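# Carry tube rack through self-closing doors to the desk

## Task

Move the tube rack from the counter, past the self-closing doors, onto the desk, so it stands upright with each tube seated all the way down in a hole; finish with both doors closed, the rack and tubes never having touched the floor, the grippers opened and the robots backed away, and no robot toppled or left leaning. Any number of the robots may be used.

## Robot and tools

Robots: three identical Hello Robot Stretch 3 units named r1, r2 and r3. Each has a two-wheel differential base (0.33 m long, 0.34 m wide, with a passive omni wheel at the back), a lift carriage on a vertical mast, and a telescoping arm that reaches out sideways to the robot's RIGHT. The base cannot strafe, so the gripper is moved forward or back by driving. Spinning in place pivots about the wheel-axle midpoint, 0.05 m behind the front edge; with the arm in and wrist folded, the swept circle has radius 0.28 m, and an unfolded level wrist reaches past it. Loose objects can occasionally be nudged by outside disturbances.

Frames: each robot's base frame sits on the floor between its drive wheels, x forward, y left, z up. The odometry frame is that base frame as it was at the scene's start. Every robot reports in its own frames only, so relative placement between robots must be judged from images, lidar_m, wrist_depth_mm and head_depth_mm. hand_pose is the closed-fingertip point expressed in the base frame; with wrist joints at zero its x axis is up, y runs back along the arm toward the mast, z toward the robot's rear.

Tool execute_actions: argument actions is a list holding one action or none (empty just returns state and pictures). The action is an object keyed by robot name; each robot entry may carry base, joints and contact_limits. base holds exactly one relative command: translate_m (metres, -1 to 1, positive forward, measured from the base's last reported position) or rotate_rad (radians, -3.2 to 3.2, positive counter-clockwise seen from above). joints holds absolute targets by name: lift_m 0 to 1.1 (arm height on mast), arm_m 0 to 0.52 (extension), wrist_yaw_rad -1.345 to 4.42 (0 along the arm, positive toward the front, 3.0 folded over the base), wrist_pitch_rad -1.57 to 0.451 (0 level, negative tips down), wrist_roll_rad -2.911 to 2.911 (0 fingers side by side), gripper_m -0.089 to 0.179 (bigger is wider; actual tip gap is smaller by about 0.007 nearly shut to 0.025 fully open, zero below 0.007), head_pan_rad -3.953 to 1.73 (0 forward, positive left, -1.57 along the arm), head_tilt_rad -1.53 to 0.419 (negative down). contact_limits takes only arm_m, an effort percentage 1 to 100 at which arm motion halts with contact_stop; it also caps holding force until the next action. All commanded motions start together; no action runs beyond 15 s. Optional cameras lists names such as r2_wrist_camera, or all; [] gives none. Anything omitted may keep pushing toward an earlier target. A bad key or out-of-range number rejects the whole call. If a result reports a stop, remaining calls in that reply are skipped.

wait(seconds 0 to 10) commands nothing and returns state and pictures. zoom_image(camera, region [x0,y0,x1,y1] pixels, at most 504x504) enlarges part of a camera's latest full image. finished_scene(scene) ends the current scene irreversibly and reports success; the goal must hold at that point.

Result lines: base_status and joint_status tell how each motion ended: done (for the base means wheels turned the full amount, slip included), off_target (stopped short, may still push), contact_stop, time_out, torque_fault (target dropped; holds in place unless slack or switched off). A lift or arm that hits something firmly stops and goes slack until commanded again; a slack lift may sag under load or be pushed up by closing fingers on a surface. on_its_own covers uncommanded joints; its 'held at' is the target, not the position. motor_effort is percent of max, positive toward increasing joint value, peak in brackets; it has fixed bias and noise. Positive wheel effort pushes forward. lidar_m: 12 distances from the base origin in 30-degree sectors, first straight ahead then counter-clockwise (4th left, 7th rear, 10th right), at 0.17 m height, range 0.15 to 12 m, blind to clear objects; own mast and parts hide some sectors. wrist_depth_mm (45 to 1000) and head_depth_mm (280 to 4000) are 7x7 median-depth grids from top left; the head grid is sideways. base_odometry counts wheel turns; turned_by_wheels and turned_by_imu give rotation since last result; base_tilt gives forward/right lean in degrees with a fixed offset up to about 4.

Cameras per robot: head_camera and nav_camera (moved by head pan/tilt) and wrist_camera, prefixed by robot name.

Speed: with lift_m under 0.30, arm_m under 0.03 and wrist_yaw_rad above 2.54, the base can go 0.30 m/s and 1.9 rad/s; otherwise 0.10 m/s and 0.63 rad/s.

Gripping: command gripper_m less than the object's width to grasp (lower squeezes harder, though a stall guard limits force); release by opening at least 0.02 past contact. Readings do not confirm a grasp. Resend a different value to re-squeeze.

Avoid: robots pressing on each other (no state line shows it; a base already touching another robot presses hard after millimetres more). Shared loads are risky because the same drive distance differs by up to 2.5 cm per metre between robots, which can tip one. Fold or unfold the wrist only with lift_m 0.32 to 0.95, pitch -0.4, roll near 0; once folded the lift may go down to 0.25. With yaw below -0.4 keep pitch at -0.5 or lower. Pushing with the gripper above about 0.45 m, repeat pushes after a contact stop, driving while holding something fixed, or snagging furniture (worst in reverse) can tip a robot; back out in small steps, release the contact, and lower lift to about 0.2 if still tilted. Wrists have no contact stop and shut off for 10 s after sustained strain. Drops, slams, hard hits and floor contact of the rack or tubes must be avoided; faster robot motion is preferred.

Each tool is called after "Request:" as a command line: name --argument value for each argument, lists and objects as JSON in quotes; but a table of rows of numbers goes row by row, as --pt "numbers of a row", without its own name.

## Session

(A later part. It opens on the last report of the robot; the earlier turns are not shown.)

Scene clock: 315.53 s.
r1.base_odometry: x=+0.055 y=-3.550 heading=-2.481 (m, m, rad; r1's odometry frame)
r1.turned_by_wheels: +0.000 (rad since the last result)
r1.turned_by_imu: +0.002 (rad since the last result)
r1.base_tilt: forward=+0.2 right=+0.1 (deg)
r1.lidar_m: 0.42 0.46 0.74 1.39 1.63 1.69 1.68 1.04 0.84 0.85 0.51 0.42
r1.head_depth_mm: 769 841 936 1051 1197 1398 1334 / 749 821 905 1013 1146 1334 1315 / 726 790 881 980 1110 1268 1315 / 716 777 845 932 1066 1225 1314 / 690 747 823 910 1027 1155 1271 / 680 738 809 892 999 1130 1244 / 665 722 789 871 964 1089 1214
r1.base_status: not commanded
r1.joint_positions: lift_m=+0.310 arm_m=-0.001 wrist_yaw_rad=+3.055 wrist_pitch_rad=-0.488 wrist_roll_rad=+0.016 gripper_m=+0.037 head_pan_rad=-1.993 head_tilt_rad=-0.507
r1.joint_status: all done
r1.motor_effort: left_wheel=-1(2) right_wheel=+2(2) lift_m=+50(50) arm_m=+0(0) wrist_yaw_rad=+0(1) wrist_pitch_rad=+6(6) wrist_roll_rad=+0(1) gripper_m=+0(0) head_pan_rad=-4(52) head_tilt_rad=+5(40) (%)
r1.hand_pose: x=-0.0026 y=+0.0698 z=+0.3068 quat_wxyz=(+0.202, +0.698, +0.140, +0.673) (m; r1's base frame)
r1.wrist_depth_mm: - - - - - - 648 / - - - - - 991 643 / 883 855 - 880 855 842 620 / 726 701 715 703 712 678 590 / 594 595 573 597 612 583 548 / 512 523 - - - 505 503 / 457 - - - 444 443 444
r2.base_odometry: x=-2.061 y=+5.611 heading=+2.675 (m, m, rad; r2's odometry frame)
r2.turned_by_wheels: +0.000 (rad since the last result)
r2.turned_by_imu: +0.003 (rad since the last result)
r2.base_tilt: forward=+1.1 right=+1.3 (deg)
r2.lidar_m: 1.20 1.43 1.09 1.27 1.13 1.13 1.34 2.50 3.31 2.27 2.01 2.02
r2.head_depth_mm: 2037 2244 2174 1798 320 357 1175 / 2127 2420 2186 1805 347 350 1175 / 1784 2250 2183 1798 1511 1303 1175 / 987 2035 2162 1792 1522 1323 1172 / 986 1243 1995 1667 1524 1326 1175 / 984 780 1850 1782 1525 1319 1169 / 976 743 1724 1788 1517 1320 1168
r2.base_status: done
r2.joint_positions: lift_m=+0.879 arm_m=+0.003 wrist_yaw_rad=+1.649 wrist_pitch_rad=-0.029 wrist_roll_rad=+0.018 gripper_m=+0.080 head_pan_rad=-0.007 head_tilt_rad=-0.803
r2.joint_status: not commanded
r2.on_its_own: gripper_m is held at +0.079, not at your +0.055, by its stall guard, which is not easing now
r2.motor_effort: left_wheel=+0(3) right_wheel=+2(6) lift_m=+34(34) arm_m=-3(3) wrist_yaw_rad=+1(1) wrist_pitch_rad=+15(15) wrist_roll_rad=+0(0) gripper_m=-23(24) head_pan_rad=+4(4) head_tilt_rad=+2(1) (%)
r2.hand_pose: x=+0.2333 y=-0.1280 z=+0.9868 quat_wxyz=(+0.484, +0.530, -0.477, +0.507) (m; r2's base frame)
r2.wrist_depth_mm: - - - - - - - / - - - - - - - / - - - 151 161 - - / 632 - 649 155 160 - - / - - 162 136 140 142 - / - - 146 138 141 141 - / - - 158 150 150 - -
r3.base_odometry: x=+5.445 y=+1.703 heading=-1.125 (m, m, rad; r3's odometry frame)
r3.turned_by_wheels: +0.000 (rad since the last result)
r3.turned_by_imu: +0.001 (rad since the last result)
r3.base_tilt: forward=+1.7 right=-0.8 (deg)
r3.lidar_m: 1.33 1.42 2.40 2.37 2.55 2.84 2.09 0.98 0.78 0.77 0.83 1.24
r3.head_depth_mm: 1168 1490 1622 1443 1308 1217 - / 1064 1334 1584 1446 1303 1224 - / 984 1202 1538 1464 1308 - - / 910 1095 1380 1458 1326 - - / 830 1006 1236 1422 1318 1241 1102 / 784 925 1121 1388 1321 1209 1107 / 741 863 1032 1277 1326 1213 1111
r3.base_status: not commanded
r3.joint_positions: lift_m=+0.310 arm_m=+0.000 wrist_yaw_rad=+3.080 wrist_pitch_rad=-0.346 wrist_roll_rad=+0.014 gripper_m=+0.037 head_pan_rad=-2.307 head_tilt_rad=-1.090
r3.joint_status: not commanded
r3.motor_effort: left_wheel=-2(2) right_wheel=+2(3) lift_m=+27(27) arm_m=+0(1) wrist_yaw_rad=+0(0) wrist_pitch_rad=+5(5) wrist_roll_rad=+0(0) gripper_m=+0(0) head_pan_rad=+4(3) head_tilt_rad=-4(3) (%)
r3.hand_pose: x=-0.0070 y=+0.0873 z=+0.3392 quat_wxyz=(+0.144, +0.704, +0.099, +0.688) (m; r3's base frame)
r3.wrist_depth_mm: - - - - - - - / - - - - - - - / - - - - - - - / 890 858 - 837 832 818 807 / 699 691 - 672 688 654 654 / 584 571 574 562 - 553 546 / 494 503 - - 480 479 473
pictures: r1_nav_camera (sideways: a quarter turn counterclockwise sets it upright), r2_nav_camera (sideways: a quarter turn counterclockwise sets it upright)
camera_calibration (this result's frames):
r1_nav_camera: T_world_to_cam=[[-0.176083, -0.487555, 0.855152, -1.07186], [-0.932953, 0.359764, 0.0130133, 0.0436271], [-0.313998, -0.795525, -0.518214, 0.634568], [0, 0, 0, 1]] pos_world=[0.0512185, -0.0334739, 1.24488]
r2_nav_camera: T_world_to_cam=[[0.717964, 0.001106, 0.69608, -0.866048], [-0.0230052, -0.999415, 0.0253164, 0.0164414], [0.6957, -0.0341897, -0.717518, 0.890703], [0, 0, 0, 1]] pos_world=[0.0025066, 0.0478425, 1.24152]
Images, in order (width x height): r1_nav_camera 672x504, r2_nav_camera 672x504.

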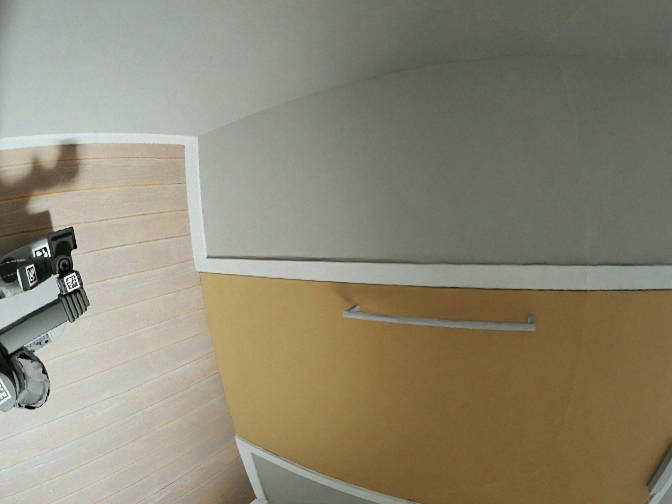

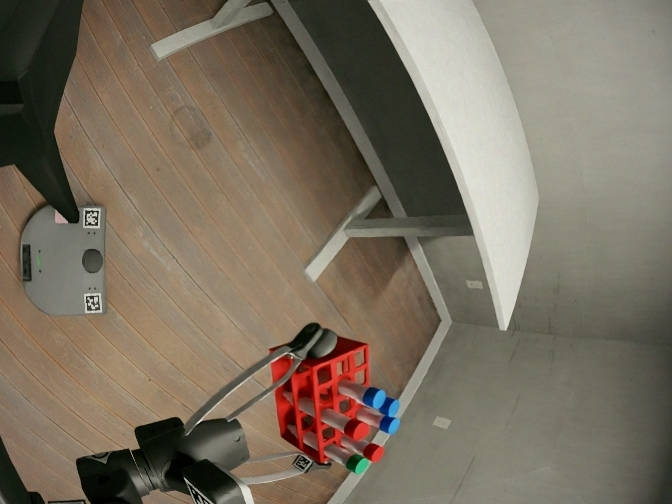

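Request:
execute_actions --actions '[{"r2":{"base":{"rotate_rad":2.3},"joints":{"lift_m":1.0,"wrist_yaw_rad":0.9,"head_pan_rad":-1.57,"head_tilt_rad":-0.55}}}]' --cameras '["r2_head_camera"]'

Request:
execute_actions --actions '[{"r2":{"joints":{"wrist_yaw_rad":0.4,"arm_m":0.15}}}]' --cameras '[]'

Request:
execute_actions --actions '[{"r2":{"joints":{"wrist_yaw_rad":0,"arm_m":0.42}}}]' --cameras '["r2_nav_camera","r2_wrist_camera"]'

Scene clock: 327.23 s.
r1.base_odometry: x=+0.055 y=-3.550 heading=-2.481 (m, m, rad; r1's odometry frame)
r1.turned_by_wheels: +0.000 (rad since the last result)
r1.turned_by_imu: +0.002 (rad since the last result)
r1.base_tilt: forward=+0.1 right=+0.1 (deg)
r1.lidar_m: 0.42 0.46 0.74 1.38 1.63 1.69 1.68 1.03 0.84 0.85 0.51 0.42
r1.head_depth_mm: 769 843 937 1051 1197 1390 1330 / 750 821 907 1017 1150 1320 1318 / 726 792 882 985 1108 1267 1316 / 713 778 847 937 1070 1225 1305 / 689 751 819 912 1022 1159 1266 / 681 738 808 894 996 1126 1244 / 664 722 784 869 966 1093 1210
r1.base_status: not commanded
r1.joint_positions: lift_m=+0.310 arm_m=-0.001 wrist_yaw_rad=+3.055 wrist_pitch_rad=-0.488 wrist_roll_rad=+0.016 gripper_m=+0.037 head_pan_rad=-1.993 head_tilt_rad=-0.507
r1.joint_status: not commanded
r1.motor_effort: left_wheel=-2(2) right_wheel=+1(1) lift_m=+51(50) arm_m=+0(0) wrist_yaw_rad=-1(1) wrist_pitch_rad=+6(6) wrist_roll_rad=+0(1) gripper_m=-1(0) head_pan_rad=-5(4) head_tilt_rad=+5(4) (%)
r1.hand_pose: x=-0.0026 y=+0.0698 z=+0.3068 quat_wxyz=(+0.202, +0.698, +0.140, +0.673) (m; r1's base frame)
r1.wrist_depth_mm: - - - - - - 653 / - - - - - 998 634 / 877 880 - 865 866 861 621 / 711 694 708 693 685 699 597 / 597 591 581 584 606 588 549 / 506 521 - - - 505 499 / 461 - - - 445 435 442
r2.base_odometry: x=-2.061 y=+5.611 heading=-1.308 (m, m, rad; r2's odometry frame)
r2.turned_by_wheels: +2.300 (rad since the last result)
r2.turned_by_imu: +2.326 (rad since the last result)
r2.base_tilt: forward=+1.1 right=+1.3 (deg)
r2.lidar_m: 1.12 1.17 1.74 3.29 2.81 2.09 2.01 2.00 1.19 1.43 1.09 1.16
r2.head_depth_mm: 1221 1317 931 718 - - - / 1220 1311 933 755 - - - / 1219 1312 932 755 1730 - - / 1218 1308 935 756 1779 - - / 1212 1316 933 722 1780 - - / 1221 1308 935 722 - - - / 1217 1309 935 723 - - 1288
r2.base_status: done
r2.joint_positions: lift_m=+0.999 arm_m=+0.003 wrist_yaw_rad=+0.902 wrist_pitch_rad=-0.029 wrist_roll_rad=+0.018 gripper_m=+0.080 head_pan_rad=-1.563 head_tilt_rad=-0.557
r2.joint_status: all done
r2.on_its_own: gripper_m is held at +0.079, not at your +0.055, by its stall guard, which is not easing now
r2.motor_effort: left_wheel=-1(4) right_wheel=+2(6) lift_m=+34(35) arm_m=-3(4) wrist_yaw_rad=-3(4) wrist_pitch_rad=+16(15) wrist_roll_rad=+0(0) gripper_m=-24(24) head_pan_rad=-4(59) head_tilt_rad=+3(21) (%)
r2.hand_pose: x=+0.1790 y=-0.3063 z=+1.1067 quat_wxyz=(+0.636, +0.320, -0.637, +0.296) (m; r2's base frame)
r2.wrist_depth_mm: 752 863 - - - - 899 / 791 882 - - - - 896 / 808 911 - 151 158 - 930 / 827 917 - 154 159 - 885 / 844 900 162 136 138 142 572 / 838 - 146 139 140 142 418 / 833 - 157 151 151 - 370
r3.base_odometry: x=+5.445 y=+1.703 heading=-1.125 (m, m, rad; r3's odometry frame)
r3.turned_by_wheels: +0.000 (rad since the last result)
r3.turned_by_imu: +0.002 (rad since the last result)
r3.base_tilt: forward=+1.7 right=-0.8 (deg)
r3.lidar_m: 1.33 1.42 2.39 2.36 2.55 2.82 2.10 0.98 0.78 0.77 0.83 1.25
r3.head_depth_mm: 1164 1482 1594 1435 1311 1223 - / 1068 1332 1583 1439 1303 1230 - / 975 1201 1547 1449 1314 - - / 906 1094 1382 1449 1304 - - / 833 1008 1244 1436 1319 1235 1111 / 781 927 1117 1390 1318 1205 1105 / 737 861 1034 1269 1327 1214 1114
r3.base_status: not commanded
r3.joint_positions: lift_m=+0.310 arm_m=+0.000 wrist_yaw_rad=+3.080 wrist_pitch_rad=-0.346 wrist_roll_rad=+0.014 gripper_m=+0.037 head_pan_rad=-2.307 head_tilt_rad=-1.090
r3.joint_status: not commanded
r3.motor_effort: left_wheel=-2(2) right_wheel=+3(2) lift_m=+27(27) arm_m=+0(1) wrist_yaw_rad=+0(1) wrist_pitch_rad=+6(5) wrist_roll_rad=+0(0) gripper_m=+0(0) head_pan_rad=+4(4) head_tilt_rad=-4(3) (%)
r3.hand_pose: x=-0.0070 y=+0.0873 z=+0.3392 quat_wxyz=(+0.144, +0.704, +0.099, +0.688) (m; r3's base frame)
r3.wrist_depth_mm: - - - - - - - / - - - - - - - / - - - - - - - / 868 860 - 835 829 822 809 / 692 685 - 671 695 669 651 / 573 571 569 561 - 552 555 / 495 506 - - 477 469 471
pictures: r2_head_camera (sideways: a quarter turn clockwise sets it upright)
camera_calibration (this result's frames):
r2_head_camera: T_world_to_cam=[[0.022146, 0.512867, -0.858182, 1.13767], [0.999537, -0.0292793, 0.00829587, -0.0169235], [-0.0208723, -0.857968, -0.513278, 0.622102], [0, 0, 0, 1]] pos_world=[0.00470554, -0.0502237, 1.29578]
Images, in order (width x height): r2_head_camera 896x504.

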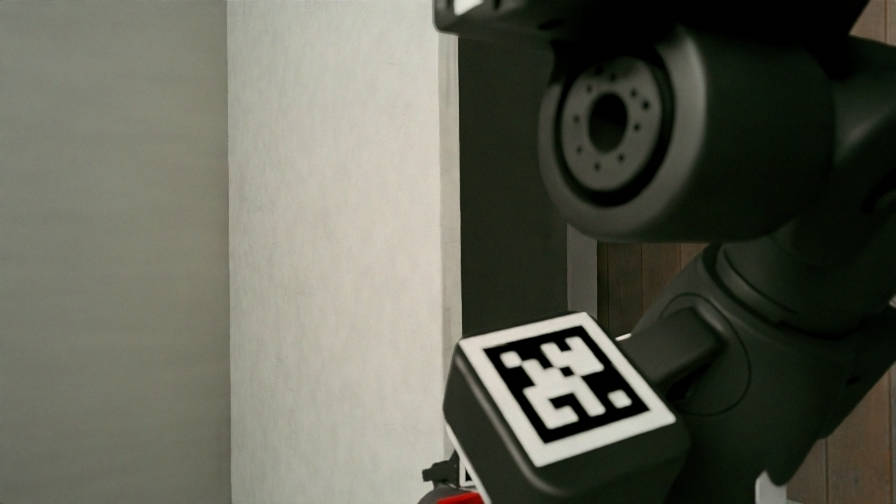

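Scene clock: 329.57 s.
r1.base_odometry: x=+0.055 y=-3.550 heading=-2.481 (m, m, rad; r1's odometry frame)
r1.turned_by_wheels: +0.000 (rad since the last result)
r1.turned_by_imu: +0.001 (rad since the last result)
r1.base_tilt: forward=+0.2 right=+0.1 (deg)
r1.lidar_m: 0.42 0.46 0.74 1.38 1.63 1.69 1.68 1.03 0.84 0.85 0.51 0.42
r1.head_depth_mm: 768 848 938 1052 1200 1390 1327 / 748 822 909 1015 1144 1323 1318 / 725 791 883 986 1108 1269 1318 / 716 781 842 936 1072 1219 1304 / 689 751 822 911 1023 1159 1272 / 678 741 811 890 994 1126 1241 / 664 721 789 869 964 1084 1207
r1.base_status: not commanded
r1.joint_positions: lift_m=+0.310 arm_m=-0.001 wrist_yaw_rad=+3.055 wrist_pitch_rad=-0.488 wrist_roll_rad=+0.016 gripper_m=+0.037 head_pan_rad=-1.993 head_tilt_rad=-0.507
r1.joint_status: not commanded
r1.motor_effort: left_wheel=-2(1) right_wheel=+1(1) lift_m=+51(50) arm_m=+0(0) wrist_yaw_rad=+0(1) wrist_pitch_rad=+6(6) wrist_roll_rad=-1(1) gripper_m=+0(0) head_pan_rad=-5(4) head_tilt_rad=+5(5) (%)
r1.hand_pose: x=-0.0026 y=+0.0698 z=+0.3068 quat_wxyz=(+0.202, +0.698, +0.140, +0.673) (m; r1's base frame)
r1.wrist_depth_mm: - - - - - - 662 / - - - - - 997 648 / 883 879 - 879 866 856 622 / 684 707 698 684 700 690 590 / 591 589 578 587 610 586 567 / 510 529 - - - 507 508 / 458 - - - 442 437 440
r2.base_odometry: x=-2.061 y=+5.611 heading=-1.308 (m, m, rad; r2's odometry frame)
r2.turned_by_wheels: +0.000 (rad since the last result)
r2.turned_by_imu: +0.000 (rad since the last result)
r2.base_tilt: forward=+1.1 right=+1.3 (deg)
r2.lidar_m: 1.12 1.17 1.74 3.30 2.82 2.08 2.01 2.00 1.20 1.43 1.08 1.16
r2.head_depth_mm: 1218 1311 - - 1797 1553 1316 / 1220 1317 - - 1792 1554 1308 / 1213 1311 1097 - 1797 1557 1308 / 1219 1315 - - 1795 1559 1315 / 1213 1292 494 1675 1788 1563 1320 / 1215 1291 488 1644 1771 1551 1315 / 1215 1305 993 759 1744 1562 1319
r2.base_status: not commanded
r2.joint_positions: lift_m=+0.999 arm_m=+0.150 wrist_yaw_rad=+0.401 wrist_pitch_rad=-0.029 wrist_roll_rad=+0.018 gripper_m=+0.080 head_pan_rad=-1.563 head_tilt_rad=-0.557
r2.joint_status: all done
r2.on_its_own: gripper_m is held at +0.079, not at your +0.055, by its stall guard, which is not easing now
r2.motor_effort: left_wheel=-1(1) right_wheel=+2(2) lift_m=+34(34) arm_m=+2(2) wrist_yaw_rad=-1(5) wrist_pitch_rad=+15(16) wrist_roll_rad=+0(0) gripper_m=-24(24) head_pan_rad=-5(5) head_tilt_rad=+3(3) (%)
r2.hand_pose: x=+0.0783 y=-0.5299 z=+1.1067 quat_wxyz=(+0.689, +0.152, -0.697, +0.129) (m; r2's base frame)
r2.wrist_depth_mm: 877 - - - 938 842 772 / 892 - - - 973 859 778 / 906 - - 151 160 868 801 / 893 - - 155 160 875 801 / 889 626 162 137 139 142 569 / 930 458 145 139 140 141 418 / 923 - 157 150 151 301 308
r3.base_odometry: x=+5.445 y=+1.703 heading=-1.125 (m, m, rad; r3's odometry frame)
r3.turned_by_wheels: +0.000 (rad since the last result)
r3.turned_by_imu: +0.000 (rad since the last result)
r3.base_tilt: forward=+1.8 right=-0.7 (deg)
r3.lidar_m: 1.32 1.42 2.39 2.36 2.55 2.83 2.10 0.98 0.78 0.77 0.83 1.24
r3.head_depth_mm: 1161 1500 1606 1437 1304 1225 - / 1060 1334 1582 1440 1316 1226 - / 977 1203 1527 1454 1313 - - / 911 1092 1377 1446 1316 - - / 832 1004 1244 1440 1313 1230 1114 / 784 925 1120 1404 1326 1211 1113 / 738 864 1033 1277 1335 1215 1113
r3.base_status: not commanded
r3.joint_positions: lift_m=+0.310 arm_m=+0.000 wrist_yaw_rad=+3.080 wrist_pitch_rad=-0.346 wrist_roll_rad=+0.014 gripper_m=+0.037 head_pan_rad=-2.307 head_tilt_rad=-1.090
r3.joint_status: not commanded
r3.motor_effort: left_wheel=-2(2) right_wheel=+3(2) lift_m=+27(27) arm_m=+1(0) wrist_yaw_rad=-1(1) wrist_pitch_rad=+5(6) wrist_roll_rad=+1(1) gripper_m=+0(0) head_pan_rad=+4(5) head_tilt_rad=-3(4) (%)
r3.hand_pose: x=-0.0070 y=+0.0873 z=+0.3392 quat_wxyz=(+0.144, +0.704, +0.099, +0.688) (m; r3's base frame)
r3.wrist_depth_mm: - - - - - - - / - - - - - - - / - - - - - - - / 874 873 - 832 836 817 798 / 700 686 - 668 685 650 651 / 580 573 563 564 - 555 541 / 495 499 - - 477 472 470
pictures: none
No camera images: the call's "cameras" was empty. Leave "cameras" out to get every camera's image.

Scene clock: 332.77 s.
r1.base_odometry: x=+0.055 y=-3.550 heading=-2.481 (m, m, rad; r1's odometry frame)
r1.turned_by_wheels: +0.000 (rad since the last result)
r1.turned_by_imu: +0.001 (rad since the last result)
r1.base_tilt: forward=+0.2 right=+0.1 (deg)
r1.lidar_m: 0.42 0.46 0.73 1.38 1.63 1.69 1.68 1.03 0.85 0.85 0.51 0.42
r1.head_depth_mm: 765 848 933 1051 1193 1392 1328 / 750 820 905 1015 1149 1336 1327 / 726 793 880 978 1106 1276 1306 / 712 781 846 936 1067 1218 1309 / 690 748 822 912 1024 1165 1265 / 679 738 809 891 998 1129 1238 / 664 720 787 865 965 1081 1208
r1.base_status: not commanded
r1.joint_positions: lift_m=+0.310 arm_m=-0.001 wrist_yaw_rad=+3.055 wrist_pitch_rad=-0.488 wrist_roll_rad=+0.016 gripper_m=+0.037 head_pan_rad=-1.993 head_tilt_rad=-0.507
r1.joint_status: not commanded
r1.motor_effort: left_wheel=-1(2) right_wheel=+1(1) lift_m=+51(50) arm_m=-1(0) wrist_yaw_rad=+0(1) wrist_pitch_rad=+6(6) wrist_roll_rad=-1(1) gripper_m=+0(1) head_pan_rad=-4(4) head_tilt_rad=+4(5) (%)
r1.hand_pose: x=-0.0026 y=+0.0698 z=+0.3068 quat_wxyz=(+0.202, +0.698, +0.140, +0.673) (m; r1's base frame)
r1.wrist_depth_mm: - - - - - - 648 / - - - - - - 637 / 858 858 - 848 860 873 630 / 714 702 709 703 689 695 597 / 586 582 576 587 598 582 551 / 504 524 - - - 500 503 / 459 - - - 446 445 443
r2.base_odometry: x=-2.061 y=+5.611 heading=-1.308 (m, m, rad; r2's odometry frame)
r2.turned_by_wheels: +0.000 (rad since the last result)
r2.turned_by_imu: +0.000 (rad since the last result)
r2.base_tilt: forward=+1.0 right=+1.3 (deg)
r2.lidar_m: 1.12 1.17 1.73 3.31 2.81 2.08 2.01 2.00 1.20 1.43 1.08 1.17
r2.head_depth_mm: 1218 1294 - 752 1786 1549 1317 / 1220 1274 878 753 1794 1554 1311 / 1217 - 835 754 1791 1562 1315 / 1215 1279 835 754 1802 1553 1319 / 1220 1303 933 756 1789 1561 1322 / 1215 1308 933 755 1777 1557 1322 / 1218 1311 934 758 1744 1554 1312
r2.base_status: not commanded
r2.joint_positions: lift_m=+0.999 arm_m=+0.420 wrist_yaw_rad=+0.001 wrist_pitch_rad=-0.029 wrist_roll_rad=+0.018 gripper_m=+0.080 head_pan_rad=-1.563 head_tilt_rad=-0.557
r2.joint_status: all done
r2.on_its_own: gripper_m is held at +0.079, not at your +0.055, by its stall guard, which is not easing now
r2.motor_effort: left_wheel=-1(1) right_wheel=+2(2) lift_m=+34(34) arm_m=+3(3) wrist_yaw_rad=-1(4) wrist_pitch_rad=+15(16) wrist_roll_rad=+0(0) gripper_m=-24(24) head_pan_rad=-4(4) head_tilt_rad=+3(3) (%)
r2.hand_pose: x=-0.0213 y=-0.8201 z=+1.1067 quat_wxyz=(+0.701, +0.011, -0.713, -0.010) (m; r2's base frame)
r2.wrist_depth_mm: 736 722 711 701 688 688 684 / 752 748 737 720 721 707 713 / 798 787 765 150 160 729 733 / 821 803 761 155 160 759 758 / 561 610 162 136 138 142 569 / 396 373 145 139 140 142 413 / 314 307 157 151 150 301 308
r3.base_odometry: x=+5.445 y=+1.703 heading=-1.125 (m, m, rad; r3's odometry frame)
r3.turned_by_wheels: +0.000 (rad since the last result)
r3.turned_by_imu: +0.001 (rad since the last result)
r3.base_tilt: forward=+1.8 right=-0.8 (deg)
r3.lidar_m: 1.33 1.42 2.40 2.37 2.55 2.84 2.10 0.98 0.78 0.77 0.83 1.24
r3.head_depth_mm: 1157 1495 1606 1428 1294 1228 - / 1066 1328 1578 1447 1318 1236 - / 978 1197 1531 1451 1324 - - / 910 1093 1375 1459 1321 - - / 829 1007 1238 1429 1327 1238 1107 / 784 926 1116 1390 1314 1214 1112 / 741 867 1034 1280 1326 1207 1109
r3.base_status: not commanded
r3.joint_positions: lift_m=+0.310 arm_m=+0.000 wrist_yaw_rad=+3.080 wrist_pitch_rad=-0.346 wrist_roll_rad=+0.014 gripper_m=+0.037 head_pan_rad=-2.307 head_tilt_rad=-1.090
r3.joint_status: not commanded
r3.motor_effort: left_wheel=-2(2) right_wheel=+2(2) lift_m=+27(27) arm_m=+1(0) wrist_yaw_rad=-1(1) wrist_pitch_rad=+5(5) wrist_roll_rad=+0(0) gripper_m=+0(0) head_pan_rad=+4(3) head_tilt_rad=-3(3) (%)
r3.hand_pose: x=-0.0070 y=+0.0873 z=+0.3392 quat_wxyz=(+0.144, +0.704, +0.099, +0.688) (m; r3's base frame)
r3.wrist_depth_mm: - - - - - - - / - - - - - - - / - - - - - - - / 868 848 - 836 842 808 819 / 697 691 - 667 686 652 657 / 585 576 572 561 - 553 550 / 495 502 - - 477 470 469
pictures: r2_nav_camera (sideways: a quarter turn counterclockwise sets it upright), r2_wrist_camera
camera_calibration (this result's frames):
r2_nav_camera: T_world_to_cam=[[0.0100662, -0.526104, 0.850361, -1.06284], [-0.999687, 0.0141813, 0.0206076, 0.0285221], [-0.022901, -0.850302, -0.525797, 0.645687], [0, 0, 0, 1]] pos_world=[0.0539988, -0.0105377, 1.24271]
r2_wrist_camera: T_world_to_cam=[[-0.999465, -0.0296696, -0.0137734, -0.025854], [0.00697186, 0.218173, -0.975885, 1.2853], [0.0319591, -0.975459, -0.217849, -0.397194], [0, 0, 0, 1]] pos_world=[-0.0221071, -0.668632, 1.16743]
Images, in order (width x height): r2_nav_camera 672x504, r2_wrist_camera 644x364.

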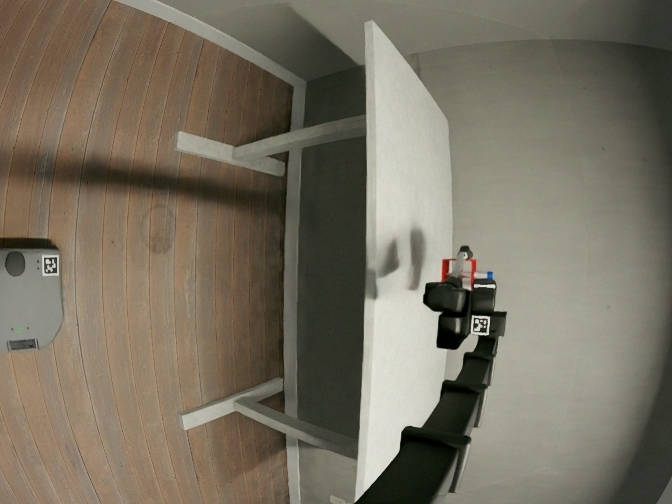

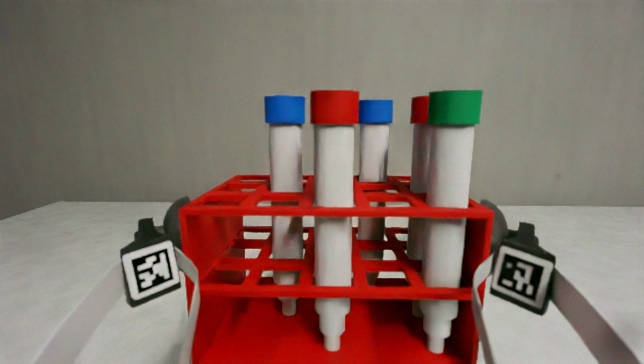

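Request:
execute_actions --actions '[{"r2":{"joints":{"lift_m":0.9,"arm_m":0.46}}}]' --cameras '["r2_wrist_camera"]'

Scene clock: 338.37 s.
r1.base_odometry: x=+0.055 y=-3.550 heading=-2.481 (m, m, rad; r1's odometry frame)
r1.turned_by_wheels: +0.000 (rad since the last result)
r1.turned_by_imu: +0.001 (rad since the last result)
r1.base_tilt: forward=+0.2 right=+0.2 (deg)
r1.lidar_m: 0.42 0.46 0.73 1.38 1.63 1.69 1.68 1.04 0.84 0.85 0.51 0.42
r1.head_depth_mm: 768 846 935 1047 1197 1385 1327 / 748 821 909 1012 1152 1329 1323 / 724 790 882 979 1107 1273 1312 / 713 781 848 935 1066 1215 1314 / 689 751 821 913 1025 1162 1270 / 679 739 806 889 994 1120 1238 / 665 723 789 865 966 1086 1211
r1.base_status: not commanded
r1.joint_positions: lift_m=+0.310 arm_m=-0.001 wrist_yaw_rad=+3.055 wrist_pitch_rad=-0.488 wrist_roll_rad=+0.016 gripper_m=+0.037 head_pan_rad=-1.993 head_tilt_rad=-0.507
r1.joint_status: not commanded
r1.motor_effort: left_wheel=-2(2) right_wheel=+1(1) lift_m=+50(50) arm_m=+0(0) wrist_yaw_rad=-1(1) wrist_pitch_rad=+6(6) wrist_roll_rad=-1(1) gripper_m=-1(1) head_pan_rad=-4(4) head_tilt_rad=+5(4) (%)
r1.hand_pose: x=-0.0026 y=+0.0698 z=+0.3068 quat_wxyz=(+0.202, +0.698, +0.140, +0.673) (m; r1's base frame)
r1.wrist_depth_mm: - - - - - - 652 / - - - - - - 642 / 874 870 - 850 861 851 616 / 690 693 698 696 701 695 601 / 591 600 572 571 602 577 557 / 506 523 - - - 498 504 / 455 - - - 440 439 439
r2.base_odometry: x=-2.061 y=+5.611 heading=-1.308 (m, m, rad; r2's odometry frame)
r2.turned_by_wheels: +0.000 (rad since the last result)
r2.turned_by_imu: +0.000 (rad since the last result)
r2.base_tilt: forward=+1.1 right=+1.3 (deg)
r2.lidar_m: 1.13 1.17 1.74 3.31 2.81 2.08 2.01 2.00 1.20 1.43 1.08 1.16
r2.head_depth_mm: 1221 1316 930 - - 1521 1318 / 1218 1313 1055 1200 1804 1559 1309 / 1217 1309 - 1653 1781 1553 1313 / 1222 1311 - 1649 1793 1558 1313 / 1219 1310 881 756 1784 1563 1312 / 1209 1307 933 755 1794 1563 1320 / 1217 1305 934 758 1754 1553 1316
r2.base_status: not commanded
r2.joint_positions: lift_m=+0.900 arm_m=+0.460 wrist_yaw_rad=+0.001 wrist_pitch_rad=-0.029 wrist_roll_rad=+0.018 gripper_m=+0.080 head_pan_rad=-1.563 head_tilt_rad=-0.557
r2.joint_status: all done
r2.on_its_own: gripper_m is held at +0.079, not at your +0.055, by its stall guard, which is not easing now
r2.motor_effort: left_wheel=-1(1) right_wheel=+2(2) lift_m=+16(31) arm_m=+3(1) wrist_yaw_rad=-1(1) wrist_pitch_rad=+16(15) wrist_roll_rad=+0(0) gripper_m=-23(23) head_pan_rad=-5(4) head_tilt_rad=+3(3) (%)
r2.hand_pose: x=-0.0213 y=-0.8601 z=+1.0077 quat_wxyz=(+0.701, +0.011, -0.713, -0.010) (m; r2's base frame)
r2.wrist_depth_mm: 690 690 674 662 664 650 660 / 700 707 678 682 692 670 668 / 737 739 727 150 159 697 684 / 531 536 467 155 160 538 539 / 307 335 163 136 139 143 308 / 216 205 145 139 140 141 224 / - 167 153 150 151 164 167
r3.base_odometry: x=+5.445 y=+1.703 heading=-1.125 (m, m, rad; r3's odometry frame)
r3.turned_by_wheels: +0.000 (rad since the last result)
r3.turned_by_imu: +0.001 (rad since the last result)
r3.base_tilt: forward=+1.7 right=-0.8 (deg)
r3.lidar_m: 1.33 1.41 2.40 2.37 2.55 2.84 2.10 0.98 0.78 0.77 0.83 1.25
r3.head_depth_mm: 1164 1490 1592 1441 1312 1231 - / 1060 1326 1592 1445 1310 1225 - / 974 1199 1526 1449 1312 - - / 904 1090 1374 1460 1315 - - / 828 1008 1244 1426 1325 1226 1105 / 784 929 1115 1385 1316 1207 1102 / 735 867 1025 1285 1318 1212 1114
r3.base_status: not commanded
r3.joint_positions: lift_m=+0.310 arm_m=+0.000 wrist_yaw_rad=+3.080 wrist_pitch_rad=-0.346 wrist_roll_rad=+0.014 gripper_m=+0.037 head_pan_rad=-2.307 head_tilt_rad=-1.090
r3.joint_status: not commanded
r3.motor_effort: left_wheel=-2(2) right_wheel=+3(3) lift_m=+28(27) arm_m=+1(0) wrist_yaw_rad=-1(0) wrist_pitch_rad=+6(5) wrist_roll_rad=+0(0) gripper_m=+0(0) head_pan_rad=+5(6) head_tilt_rad=-4(3) (%)
r3.hand_pose: x=-0.0070 y=+0.0873 z=+0.3392 quat_wxyz=(+0.144, +0.704, +0.099, +0.688) (m; r3's base frame)
r3.wrist_depth_mm: - - - - - - - / - - - - - - - / - - - - - - - / 880 872 - 840 823 807 808 / 691 687 - 676 695 663 648 / 581 578 565 564 - 553 542 / 493 501 - - 483 474 471
pictures: r2_wrist_camera
camera_calibration (this result's frames):
r2_wrist_camera: T_world_to_cam=[[-0.999465, -0.0296695, -0.0137733, -0.0284044], [0.00697178, 0.218173, -0.975885, 1.1974], [0.031959, -0.975459, -0.217849, -0.457777], [0, 0, 0, 1]] pos_world=[-0.0221072, -0.708626, 1.06841]
Images, in order (width x height): r2_wrist_camera 644x364.

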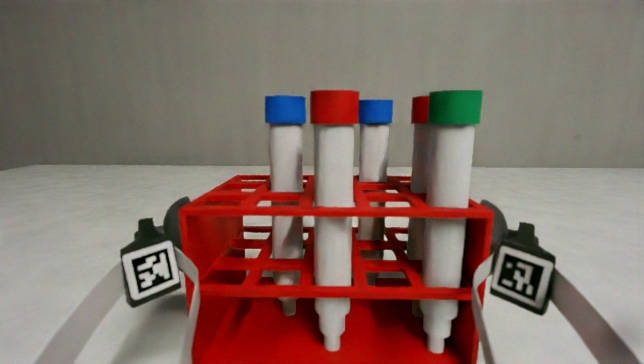

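Request:
execute_actions --actions '[{"r2":{"joints":{"lift_m":0.894}}}]' --cameras '[]'

Request:
execute_actions --actions '[{"r2":{"joints":{"gripper_m":0.179}}}]' --cameras '[]'

Request:
execute_actions --actions '[{"r2":{"joints":{"arm_m":0.01}},"r1":{"joints":{"head_pan_rad":-3.9}}}]' --cameras '["r2_wrist_camera","r2_head_camera","r3_nav_camera"]'

Scene clock: 343.30 s.
r1.base_odometry: x=+0.055 y=-3.550 heading=-2.481 (m, m, rad; r1's odometry frame)
r1.turned_by_wheels: +0.000 (rad since the last result)
r1.turned_by_imu: +0.001 (rad since the last result)
r1.base_tilt: forward=+0.2 right=+0.1 (deg)
r1.lidar_m: 0.42 0.46 0.74 1.38 1.63 1.69 1.68 1.03 0.84 0.85 0.51 0.42
r1.head_depth_mm: 770 843 934 1050 1196 1393 1329 / 747 823 911 1009 1155 1331 1317 / 728 795 881 979 1111 1274 1310 / 713 780 845 933 1068 1228 1303 / 688 746 823 909 1019 1160 1274 / 682 738 811 894 1000 1129 1232 / 663 723 788 864 967 1083 1215
r1.base_status: not commanded
r1.joint_positions: lift_m=+0.310 arm_m=-0.001 wrist_yaw_rad=+3.055 wrist_pitch_rad=-0.488 wrist_roll_rad=+0.016 gripper_m=+0.037 head_pan_rad=-1.993 head_tilt_rad=-0.507
r1.joint_status: not commanded
r1.motor_effort: left_wheel=-1(1) right_wheel=+2(2) lift_m=+51(50) arm_m=+0(0) wrist_yaw_rad=+0(0) wrist_pitch_rad=+6(6) wrist_roll_rad=-1(0) gripper_m=+0(1) head_pan_rad=-4(4) head_tilt_rad=+5(5) (%)
r1.hand_pose: x=-0.0026 y=+0.0698 z=+0.3068 quat_wxyz=(+0.202, +0.698, +0.140, +0.673) (m; r1's base frame)
r1.wrist_depth_mm: - - - - - - 655 / - - - - - 989 644 / 864 888 - 852 878 856 636 / 709 709 693 706 692 681 585 / 589 601 586 585 608 584 550 / 521 525 - - - 507 500 / 453 - - - 446 442 442
r2.base_odometry: x=-2.061 y=+5.611 heading=-1.308 (m, m, rad; r2's odometry frame)
r2.turned_by_wheels: +0.000 (rad since the last result)
r2.turned_by_imu: +0.000 (rad since the last result)
r2.base_tilt: forward=+1.1 right=+1.3 (deg)
r2.lidar_m: 1.13 1.17 1.74 3.30 2.82 2.08 2.01 2.00 1.20 1.43 1.09 1.16
r2.head_depth_mm: 1223 1314 930 - - 1499 1308 / 1221 1313 1061 1645 1791 1552 1316 / 1220 1308 - 1643 1799 1558 1317 / 1216 1309 859 1653 1782 1552 1309 / 1217 1308 882 756 1795 1567 1321 / 1212 1307 934 755 1790 1560 1317 / 1214 1302 933 755 1761 1562 1317
r2.base_status: not commanded
r2.joint_positions: lift_m=+0.894 arm_m=+0.460 wrist_yaw_rad=+0.001 wrist_pitch_rad=-0.023 wrist_roll_rad=+0.018 gripper_m=+0.080 head_pan_rad=-1.563 head_tilt_rad=-0.557
r2.joint_status: all done
r2.on_its_own: gripper_m is held at +0.079, not at your +0.055, by its stall guard, which is not easing now
r2.motor_effort: left_wheel=-1(1) right_wheel=+2(2) lift_m=+15(15) arm_m=+2(3) wrist_yaw_rad=-1(0) wrist_pitch_rad=+12(16) wrist_roll_rad=+0(0) gripper_m=-23(24) head_pan_rad=-5(5) head_tilt_rad=+3(3) (%)
r2.hand_pose: x=-0.0213 y=-0.8603 z=+1.0032 quat_wxyz=(+0.701, +0.009, -0.713, -0.008) (m; r2's base frame)
r2.wrist_depth_mm: 692 687 671 661 667 653 648 / 716 707 704 691 682 663 674 / 740 731 722 148 159 692 698 / 526 531 457 152 152 537 533 / 299 330 163 136 138 142 302 / 209 196 154 138 139 141 218 / - 160 150 150 150 158 162
r3.base_odometry: x=+5.445 y=+1.703 heading=-1.125 (m, m, rad; r3's odometry frame)
r3.turned_by_wheels: +0.000 (rad since the last result)
r3.turned_by_imu: +0.001 (rad since the last result)
r3.base_tilt: forward=+1.6 right=-0.8 (deg)
r3.lidar_m: 1.32 1.42 2.39 2.36 2.55 2.83 2.10 0.98 0.78 0.77 0.83 1.25
r3.head_depth_mm: 1158 1481 1605 1445 1297 1221 - / 1067 1339 1587 1441 1316 1224 - / 974 1192 1553 1445 1308 - - / 907 1089 1375 1451 1313 - - / 830 1003 1236 1437 1323 1234 1105 / 787 919 1116 1401 1322 1209 1105 / 741 862 1030 1276 1327 1214 1113
r3.base_status: not commanded
r3.joint_positions: lift_m=+0.310 arm_m=+0.000 wrist_yaw_rad=+3.080 wrist_pitch_rad=-0.346 wrist_roll_rad=+0.014 gripper_m=+0.037 head_pan_rad=-2.307 head_tilt_rad=-1.090
r3.joint_status: not commanded
r3.motor_effort: left_wheel=-2(2) right_wheel=+3(2) lift_m=+27(27) arm_m=+1(0) wrist_yaw_rad=+1(1) wrist_pitch_rad=+6(5) wrist_roll_rad=+1(1) gripper_m=+0(0) head_pan_rad=+5(3) head_tilt_rad=-4(3) (%)
r3.hand_pose: x=-0.0070 y=+0.0873 z=+0.3392 quat_wxyz=(+0.144, +0.704, +0.099, +0.688) (m; r3's base frame)
r3.wrist_depth_mm: - - - - - - - / - - - - - - - / - - - - - - - / 871 866 - 838 833 817 804 / 699 691 - 670 695 663 653 / 578 570 571 562 - 553 550 / 491 500 - - 477 479 476
pictures: none
No camera images: the call's "cameras" was empty. Leave "cameras" out to get every camera's image.

Scene clock: 344.77 s.
r1.base_odometry: x=+0.055 y=-3.550 heading=-2.481 (m, m, rad; r1's odometry frame)
r1.turned_by_wheels: +0.000 (rad since the last result)
r1.turned_by_imu: +0.000 (rad since the last result)
r1.base_tilt: forward=+0.2 right=+0.1 (deg)
r1.lidar_m: 0.42 0.46 0.73 1.38 1.63 1.69 1.68 1.03 0.85 0.85 0.51 0.42
r1.head_depth_mm: 771 845 937 1049 1196 1387 1325 / 750 818 908 1017 1152 1329 1315 / 725 794 880 979 1111 1276 1314 / 713 780 844 938 1070 1213 1301 / 688 752 822 915 1028 1163 1267 / 681 739 809 893 994 1125 1235 / 663 719 788 867 964 1088 1214
r1.base_status: not commanded
r1.joint_positions: lift_m=+0.310 arm_m=-0.001 wrist_yaw_rad=+3.055 wrist_pitch_rad=-0.488 wrist_roll_rad=+0.016 gripper_m=+0.037 head_pan_rad=-1.993 head_tilt_rad=-0.507
r1.joint_status: not commanded
r1.motor_effort: left_wheel=-2(1) right_wheel=+1(1) lift_m=+51(50) arm_m=-1(0) wrist_yaw_rad=+0(0) wrist_pitch_rad=+6(6) wrist_roll_rad=-1(0) gripper_m=+0(0) head_pan_rad=-4(4) head_tilt_rad=+5(5) (%)
r1.hand_pose: x=-0.0026 y=+0.0698 z=+0.3068 quat_wxyz=(+0.202, +0.698, +0.140, +0.673) (m; r1's base frame)
r1.wrist_depth_mm: - - - - - - 650 / - - - - - - 639 / 881 868 - 839 867 846 626 / 700 715 697 707 692 702 585 / 597 592 582 585 605 569 549 / 507 522 - - - 497 505 / 459 - - - 438 444 436
r2.base_odometry: x=-2.061 y=+5.611 heading=-1.308 (m, m, rad; r2's odometry frame)
r2.turned_by_wheels: +0.000 (rad since the last result)
r2.turned_by_imu: +0.000 (rad since the last result)
r2.base_tilt: forward=+1.1 right=+1.3 (deg)
r2.lidar_m: 1.12 1.17 1.74 3.31 2.81 2.07 2.02 2.00 1.20 1.43 1.08 1.17
r2.head_depth_mm: 1214 1310 931 - - 1499 1313 / 1223 1314 1055 1646 1787 1561 1318 / 1215 1308 - 1647 1790 1562 1310 / 1217 1309 846 1639 1792 1561 1316 / 1216 1312 907 757 1774 1556 1317 / 1214 1311 935 756 1788 1559 1319 / 1216 1311 933 758 1751 1558 1314
r2.base_status: not commanded
r2.joint_positions: lift_m=+0.894 arm_m=+0.460 wrist_yaw_rad=+0.001 wrist_pitch_rad=-0.022 wrist_roll_rad=+0.018 gripper_m=+0.179 head_pan_rad=-1.563 head_tilt_rad=-0.557
r2.joint_status: all done
r2.motor_effort: left_wheel=-1(1) right_wheel=+2(2) lift_m=+15(15) arm_m=+4(3) wrist_yaw_rad=-1(1) wrist_pitch_rad=+12(12) wrist_roll_rad=+0(0) gripper_m=+0(96) head_pan_rad=-5(5) head_tilt_rad=+4(4) (%)
r2.hand_pose: x=-0.0213 y=-0.8603 z=+1.0034 quat_wxyz=(+0.701, +0.008, -0.713, -0.008) (m; r2's base frame)
r2.wrist_depth_mm: 691 688 669 664 666 645 652 / 717 717 702 692 666 682 672 / 734 724 725 147 160 702 696 / 531 523 459 153 154 536 532 / 299 330 163 136 138 142 301 / 224 197 145 139 140 189 224 / 154 161 150 151 151 155 158
r3.base_odometry: x=+5.445 y=+1.703 heading=-1.125 (m, m, rad; r3's odometry frame)
r3.turned_by_wheels: +0.000 (rad since the last result)
r3.turned_by_imu: +0.000 (rad since the last result)
r3.base_tilt: forward=+1.7 right=-0.6 (deg)
r3.lidar_m: 1.32 1.42 2.39 2.37 2.56 2.84 2.10 0.98 0.78 0.77 0.83 1.24
r3.head_depth_mm: 1167 1486 1592 1443 1309 1231 - / 1059 1330 1595 1450 1317 1219 - / 980 1197 1525 1450 1314 - - / 908 1106 1368 1453 1319 - - / 830 1006 1240 1425 1318 1234 1108 / 786 922 1113 1389 1323 1201 1120 / 739 862 1028 1271 1328 1206 1109
r3.base_status: not commanded
r3.joint_positions: lift_m=+0.310 arm_m=+0.000 wrist_yaw_rad=+3.080 wrist_pitch_rad=-0.346 wrist_roll_rad=+0.014 gripper_m=+0.037 head_pan_rad=-2.307 head_tilt_rad=-1.090
r3.joint_status: not commanded
r3.motor_effort: left_wheel=-2(2) right_wheel=+3(3) lift_m=+27(27) arm_m=+0(0) wrist_yaw_rad=-1(0) wrist_pitch_rad=+5(5) wrist_roll_rad=+1(0) gripper_m=+0(0) head_pan_rad=+4(5) head_tilt_rad=-3(3) (%)
r3.hand_pose: x=-0.0070 y=+0.0873 z=+0.3392 quat_wxyz=(+0.144, +0.704, +0.099, +0.688) (m; r3's base frame)
r3.wrist_depth_mm: - - - - - - - / - - - - - - - / - - - - - - - / 896 861 - 838 825 820 806 / 696 684 - 678 695 656 655 / 587 576 569 566 - 553 549 / 496 509 - - 477 475 469
pictures: none
No camera images: the call's "cameras" was empty. Leave "cameras" out to get every camera's image.

Scene clock: 349.27 s.
r1.base_odometry: x=+0.055 y=-3.550 heading=-2.481 (m, m, rad; r1's odometry frame)
r1.turned_by_wheels: +0.000 (rad since the last result)
r1.turned_by_imu: +0.001 (rad since the last result)
r1.base_tilt: forward=+0.2 right=+0.2 (deg)
r1.lidar_m: 0.42 0.46 0.74 1.38 1.63 1.69 1.68 1.04 0.84 0.85 0.51 0.42
r1.head_depth_mm: - - - - - - - / 1676 1817 1941 - - - - / 1789 1922 2096 2270 2094 1626 - / 1691 1848 2038 2262 2020 1598 1300 / 1593 1731 1899 2095 2001 1564 1299 / 1507 1625 1783 1974 1960 1551 1287 / 1422 1530 1676 1828 1900 1545 1279
r1.base_status: not commanded
r1.joint_positions: lift_m=+0.310 arm_m=-0.001 wrist_yaw_rad=+3.055 wrist_pitch_rad=-0.488 wrist_roll_rad=+0.016 gripper_m=+0.037 head_pan_rad=-3.893 head_tilt_rad=-0.507
r1.joint_status: all done
r1.motor_effort: left_wheel=-2(2) right_wheel=+2(1) lift_m=+50(51) arm_m=+1(0) wrist_yaw_rad=-1(0) wrist_pitch_rad=+6(6) wrist_roll_rad=+0(0) gripper_m=+0(1) head_pan_rad=-5(52) head_tilt_rad=+5(4) (%)
r1.hand_pose: x=-0.0026 y=+0.0698 z=+0.3068 quat_wxyz=(+0.202, +0.698, +0.140, +0.673) (m; r1's base frame)
r1.wrist_depth_mm: - - - - - - 634 / - - - - - - 632 / 852 884 - 886 846 858 622 / 691 686 682 721 700 686 591 / 580 589 582 582 611 571 558 / 511 523 - - - 503 503 / 455 - - - 441 438 444
r2.base_odometry: x=-2.061 y=+5.611 heading=-1.308 (m, m, rad; r2's odometry frame)
r2.turned_by_wheels: +0.000 (rad since the last result)
r2.turned_by_imu: +0.000 (rad since the last result)
r2.base_tilt: forward=+1.1 right=+1.3 (deg)
r2.lidar_m: 1.12 1.17 1.74 3.31 2.81 2.09 2.01 2.01 1.19 1.43 1.08 1.17
r2.head_depth_mm: 1217 1320 929 753 1773 1594 - / 1222 1314 931 753 1793 1601 - / 1220 1311 854 757 1784 - - / 1214 1313 842 755 1794 - - / 1214 1308 934 758 1792 1553 1315 / 1218 1307 933 756 1756 1565 1318 / 1215 1304 939 757 1750 1560 1316
r2.base_status: not commanded
r2.joint_positions: lift_m=+0.894 arm_m=+0.010 wrist_yaw_rad=+0.000 wrist_pitch_rad=-0.021 wrist_roll_rad=+0.018 gripper_m=+0.179 head_pan_rad=-1.563 head_tilt_rad=-0.557
r2.joint_status: all done
r2.motor_effort: left_wheel=-1(2) right_wheel=+2(2) lift_m=+15(15) arm_m=-3(4) wrist_yaw_rad=+0(2) wrist_pitch_rad=+11(12) wrist_roll_rad=+0(0) gripper_m=+0(0) head_pan_rad=-5(4) head_tilt_rad=+3(3) (%)
r2.hand_pose: x=-0.0213 y=-0.4109 z=+1.0037 quat_wxyz=(+0.701, +0.008, -0.713, -0.008) (m; r2's base frame)
r2.wrist_depth_mm: - - - - - - - / - - - - - - - / - - - - - - - / 541 548 546 543 553 553 550 / - 401 - - - - 732 / - - - - - - 749 / - - - - - - 834
r3.base_odometry: x=+5.445 y=+1.703 heading=-1.125 (m, m, rad; r3's odometry frame)
r3.turned_by_wheels: +0.000 (rad since the last result)
r3.turned_by_imu: +0.001 (rad since the last result)
r3.base_tilt: forward=+1.7 right=-0.8 (deg)
r3.lidar_m: 1.32 1.42 2.39 2.37 2.56 2.83 2.10 0.98 0.78 0.77 0.83 1.24
r3.head_depth_mm: 1165 1480 1607 1436 1305 1216 - / 1060 1324 1573 1451 1308 1229 - / 977 1199 1523 1440 1310 - - / 906 1084 1374 1449 1312 - - / 830 1004 1243 1443 1325 1237 1108 / 783 929 1118 1398 1326 1204 1113 / 739 864 1030 1274 1327 1213 1115
r3.base_status: not commanded
r3.joint_positions: lift_m=+0.310 arm_m=+0.000 wrist_yaw_rad=+3.080 wrist_pitch_rad=-0.346 wrist_roll_rad=+0.014 gripper_m=+0.037 head_pan_rad=-2.307 head_tilt_rad=-1.090
r3.joint_status: not commanded
r3.motor_effort: left_wheel=-2(2) right_wheel=+3(2) lift_m=+27(27) arm_m=+0(1) wrist_yaw_rad=-1(0) wrist_pitch_rad=+5(5) wrist_roll_rad=+0(0) gripper_m=+0(0) head_pan_rad=+3(3) head_tilt_rad=-4(3) (%)
r3.hand_pose: x=-0.0070 y=+0.0873 z=+0.3392 quat_wxyz=(+0.144, +0.704, +0.099, +0.688) (m; r3's base frame)
r3.wrist_depth_mm: - - - - - - - / - - - - - - - / - - - - - - - / 881 860 - 855 831 807 804 / 703 698 - 672 690 654 650 / 582 580 572 563 - 550 547 / 498 503 - - 481 477 469
pictures: r2_head_camera (sideways: a quarter turn clockwise sets it upright), r2_wrist_camera, r3_nav_camera (sideways: a quarter turn counterclockwise sets it upright)
camera_calibration (this result's frames):
r2_head_camera: T_world_to_cam=[[0.0222116, 0.51259, -0.858346, 1.13788], [0.999533, -0.0294003, 0.00830771, -0.0169389], [-0.0209772, -0.85813, -0.513004, 0.621746], [0, 0, 0, 1]] pos_world=[0.00469934, -0.0502255, 1.29579]
r2_wrist_camera: T_world_to_cam=[[-0.999472, -0.0295359, -0.0135463, -0.0153666], [0.00702742, 0.210543, -0.977559, 1.0941], [0.0317252, -0.977138, -0.210224, -0.0288398], [0, 0, 0, 1]] pos_world=[-0.0221322, -0.258989, 1.06327]
r3_nav_camera: T_world_to_cam=[[-0.642802, -0.64595, 0.411769, -0.487439], [-0.723748, 0.688237, -0.0501745, 0.122377], [-0.250984, -0.330269, -0.909906, 1.13836], [0, 0, 0, 1]] pos_world=[0.0609547, -0.0231197, 1.24266]
Images, in order (width x height): r2_head_camera 896x504, r2_wrist_camera 644x364, r3_nav_camera 672x504.

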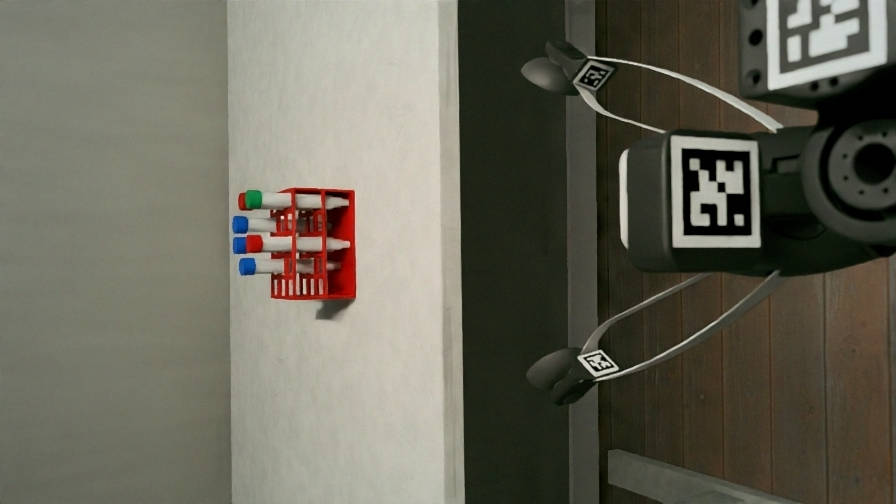

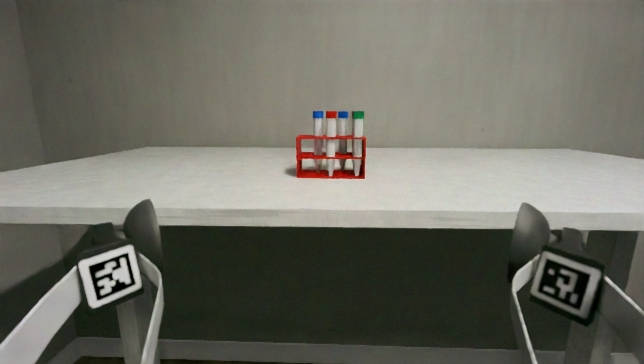

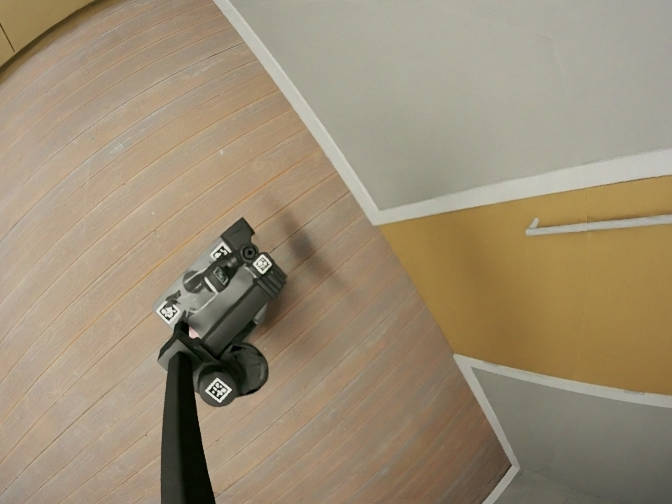

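Request:
finished_scene --scene 1

The scene is finished: the task was done.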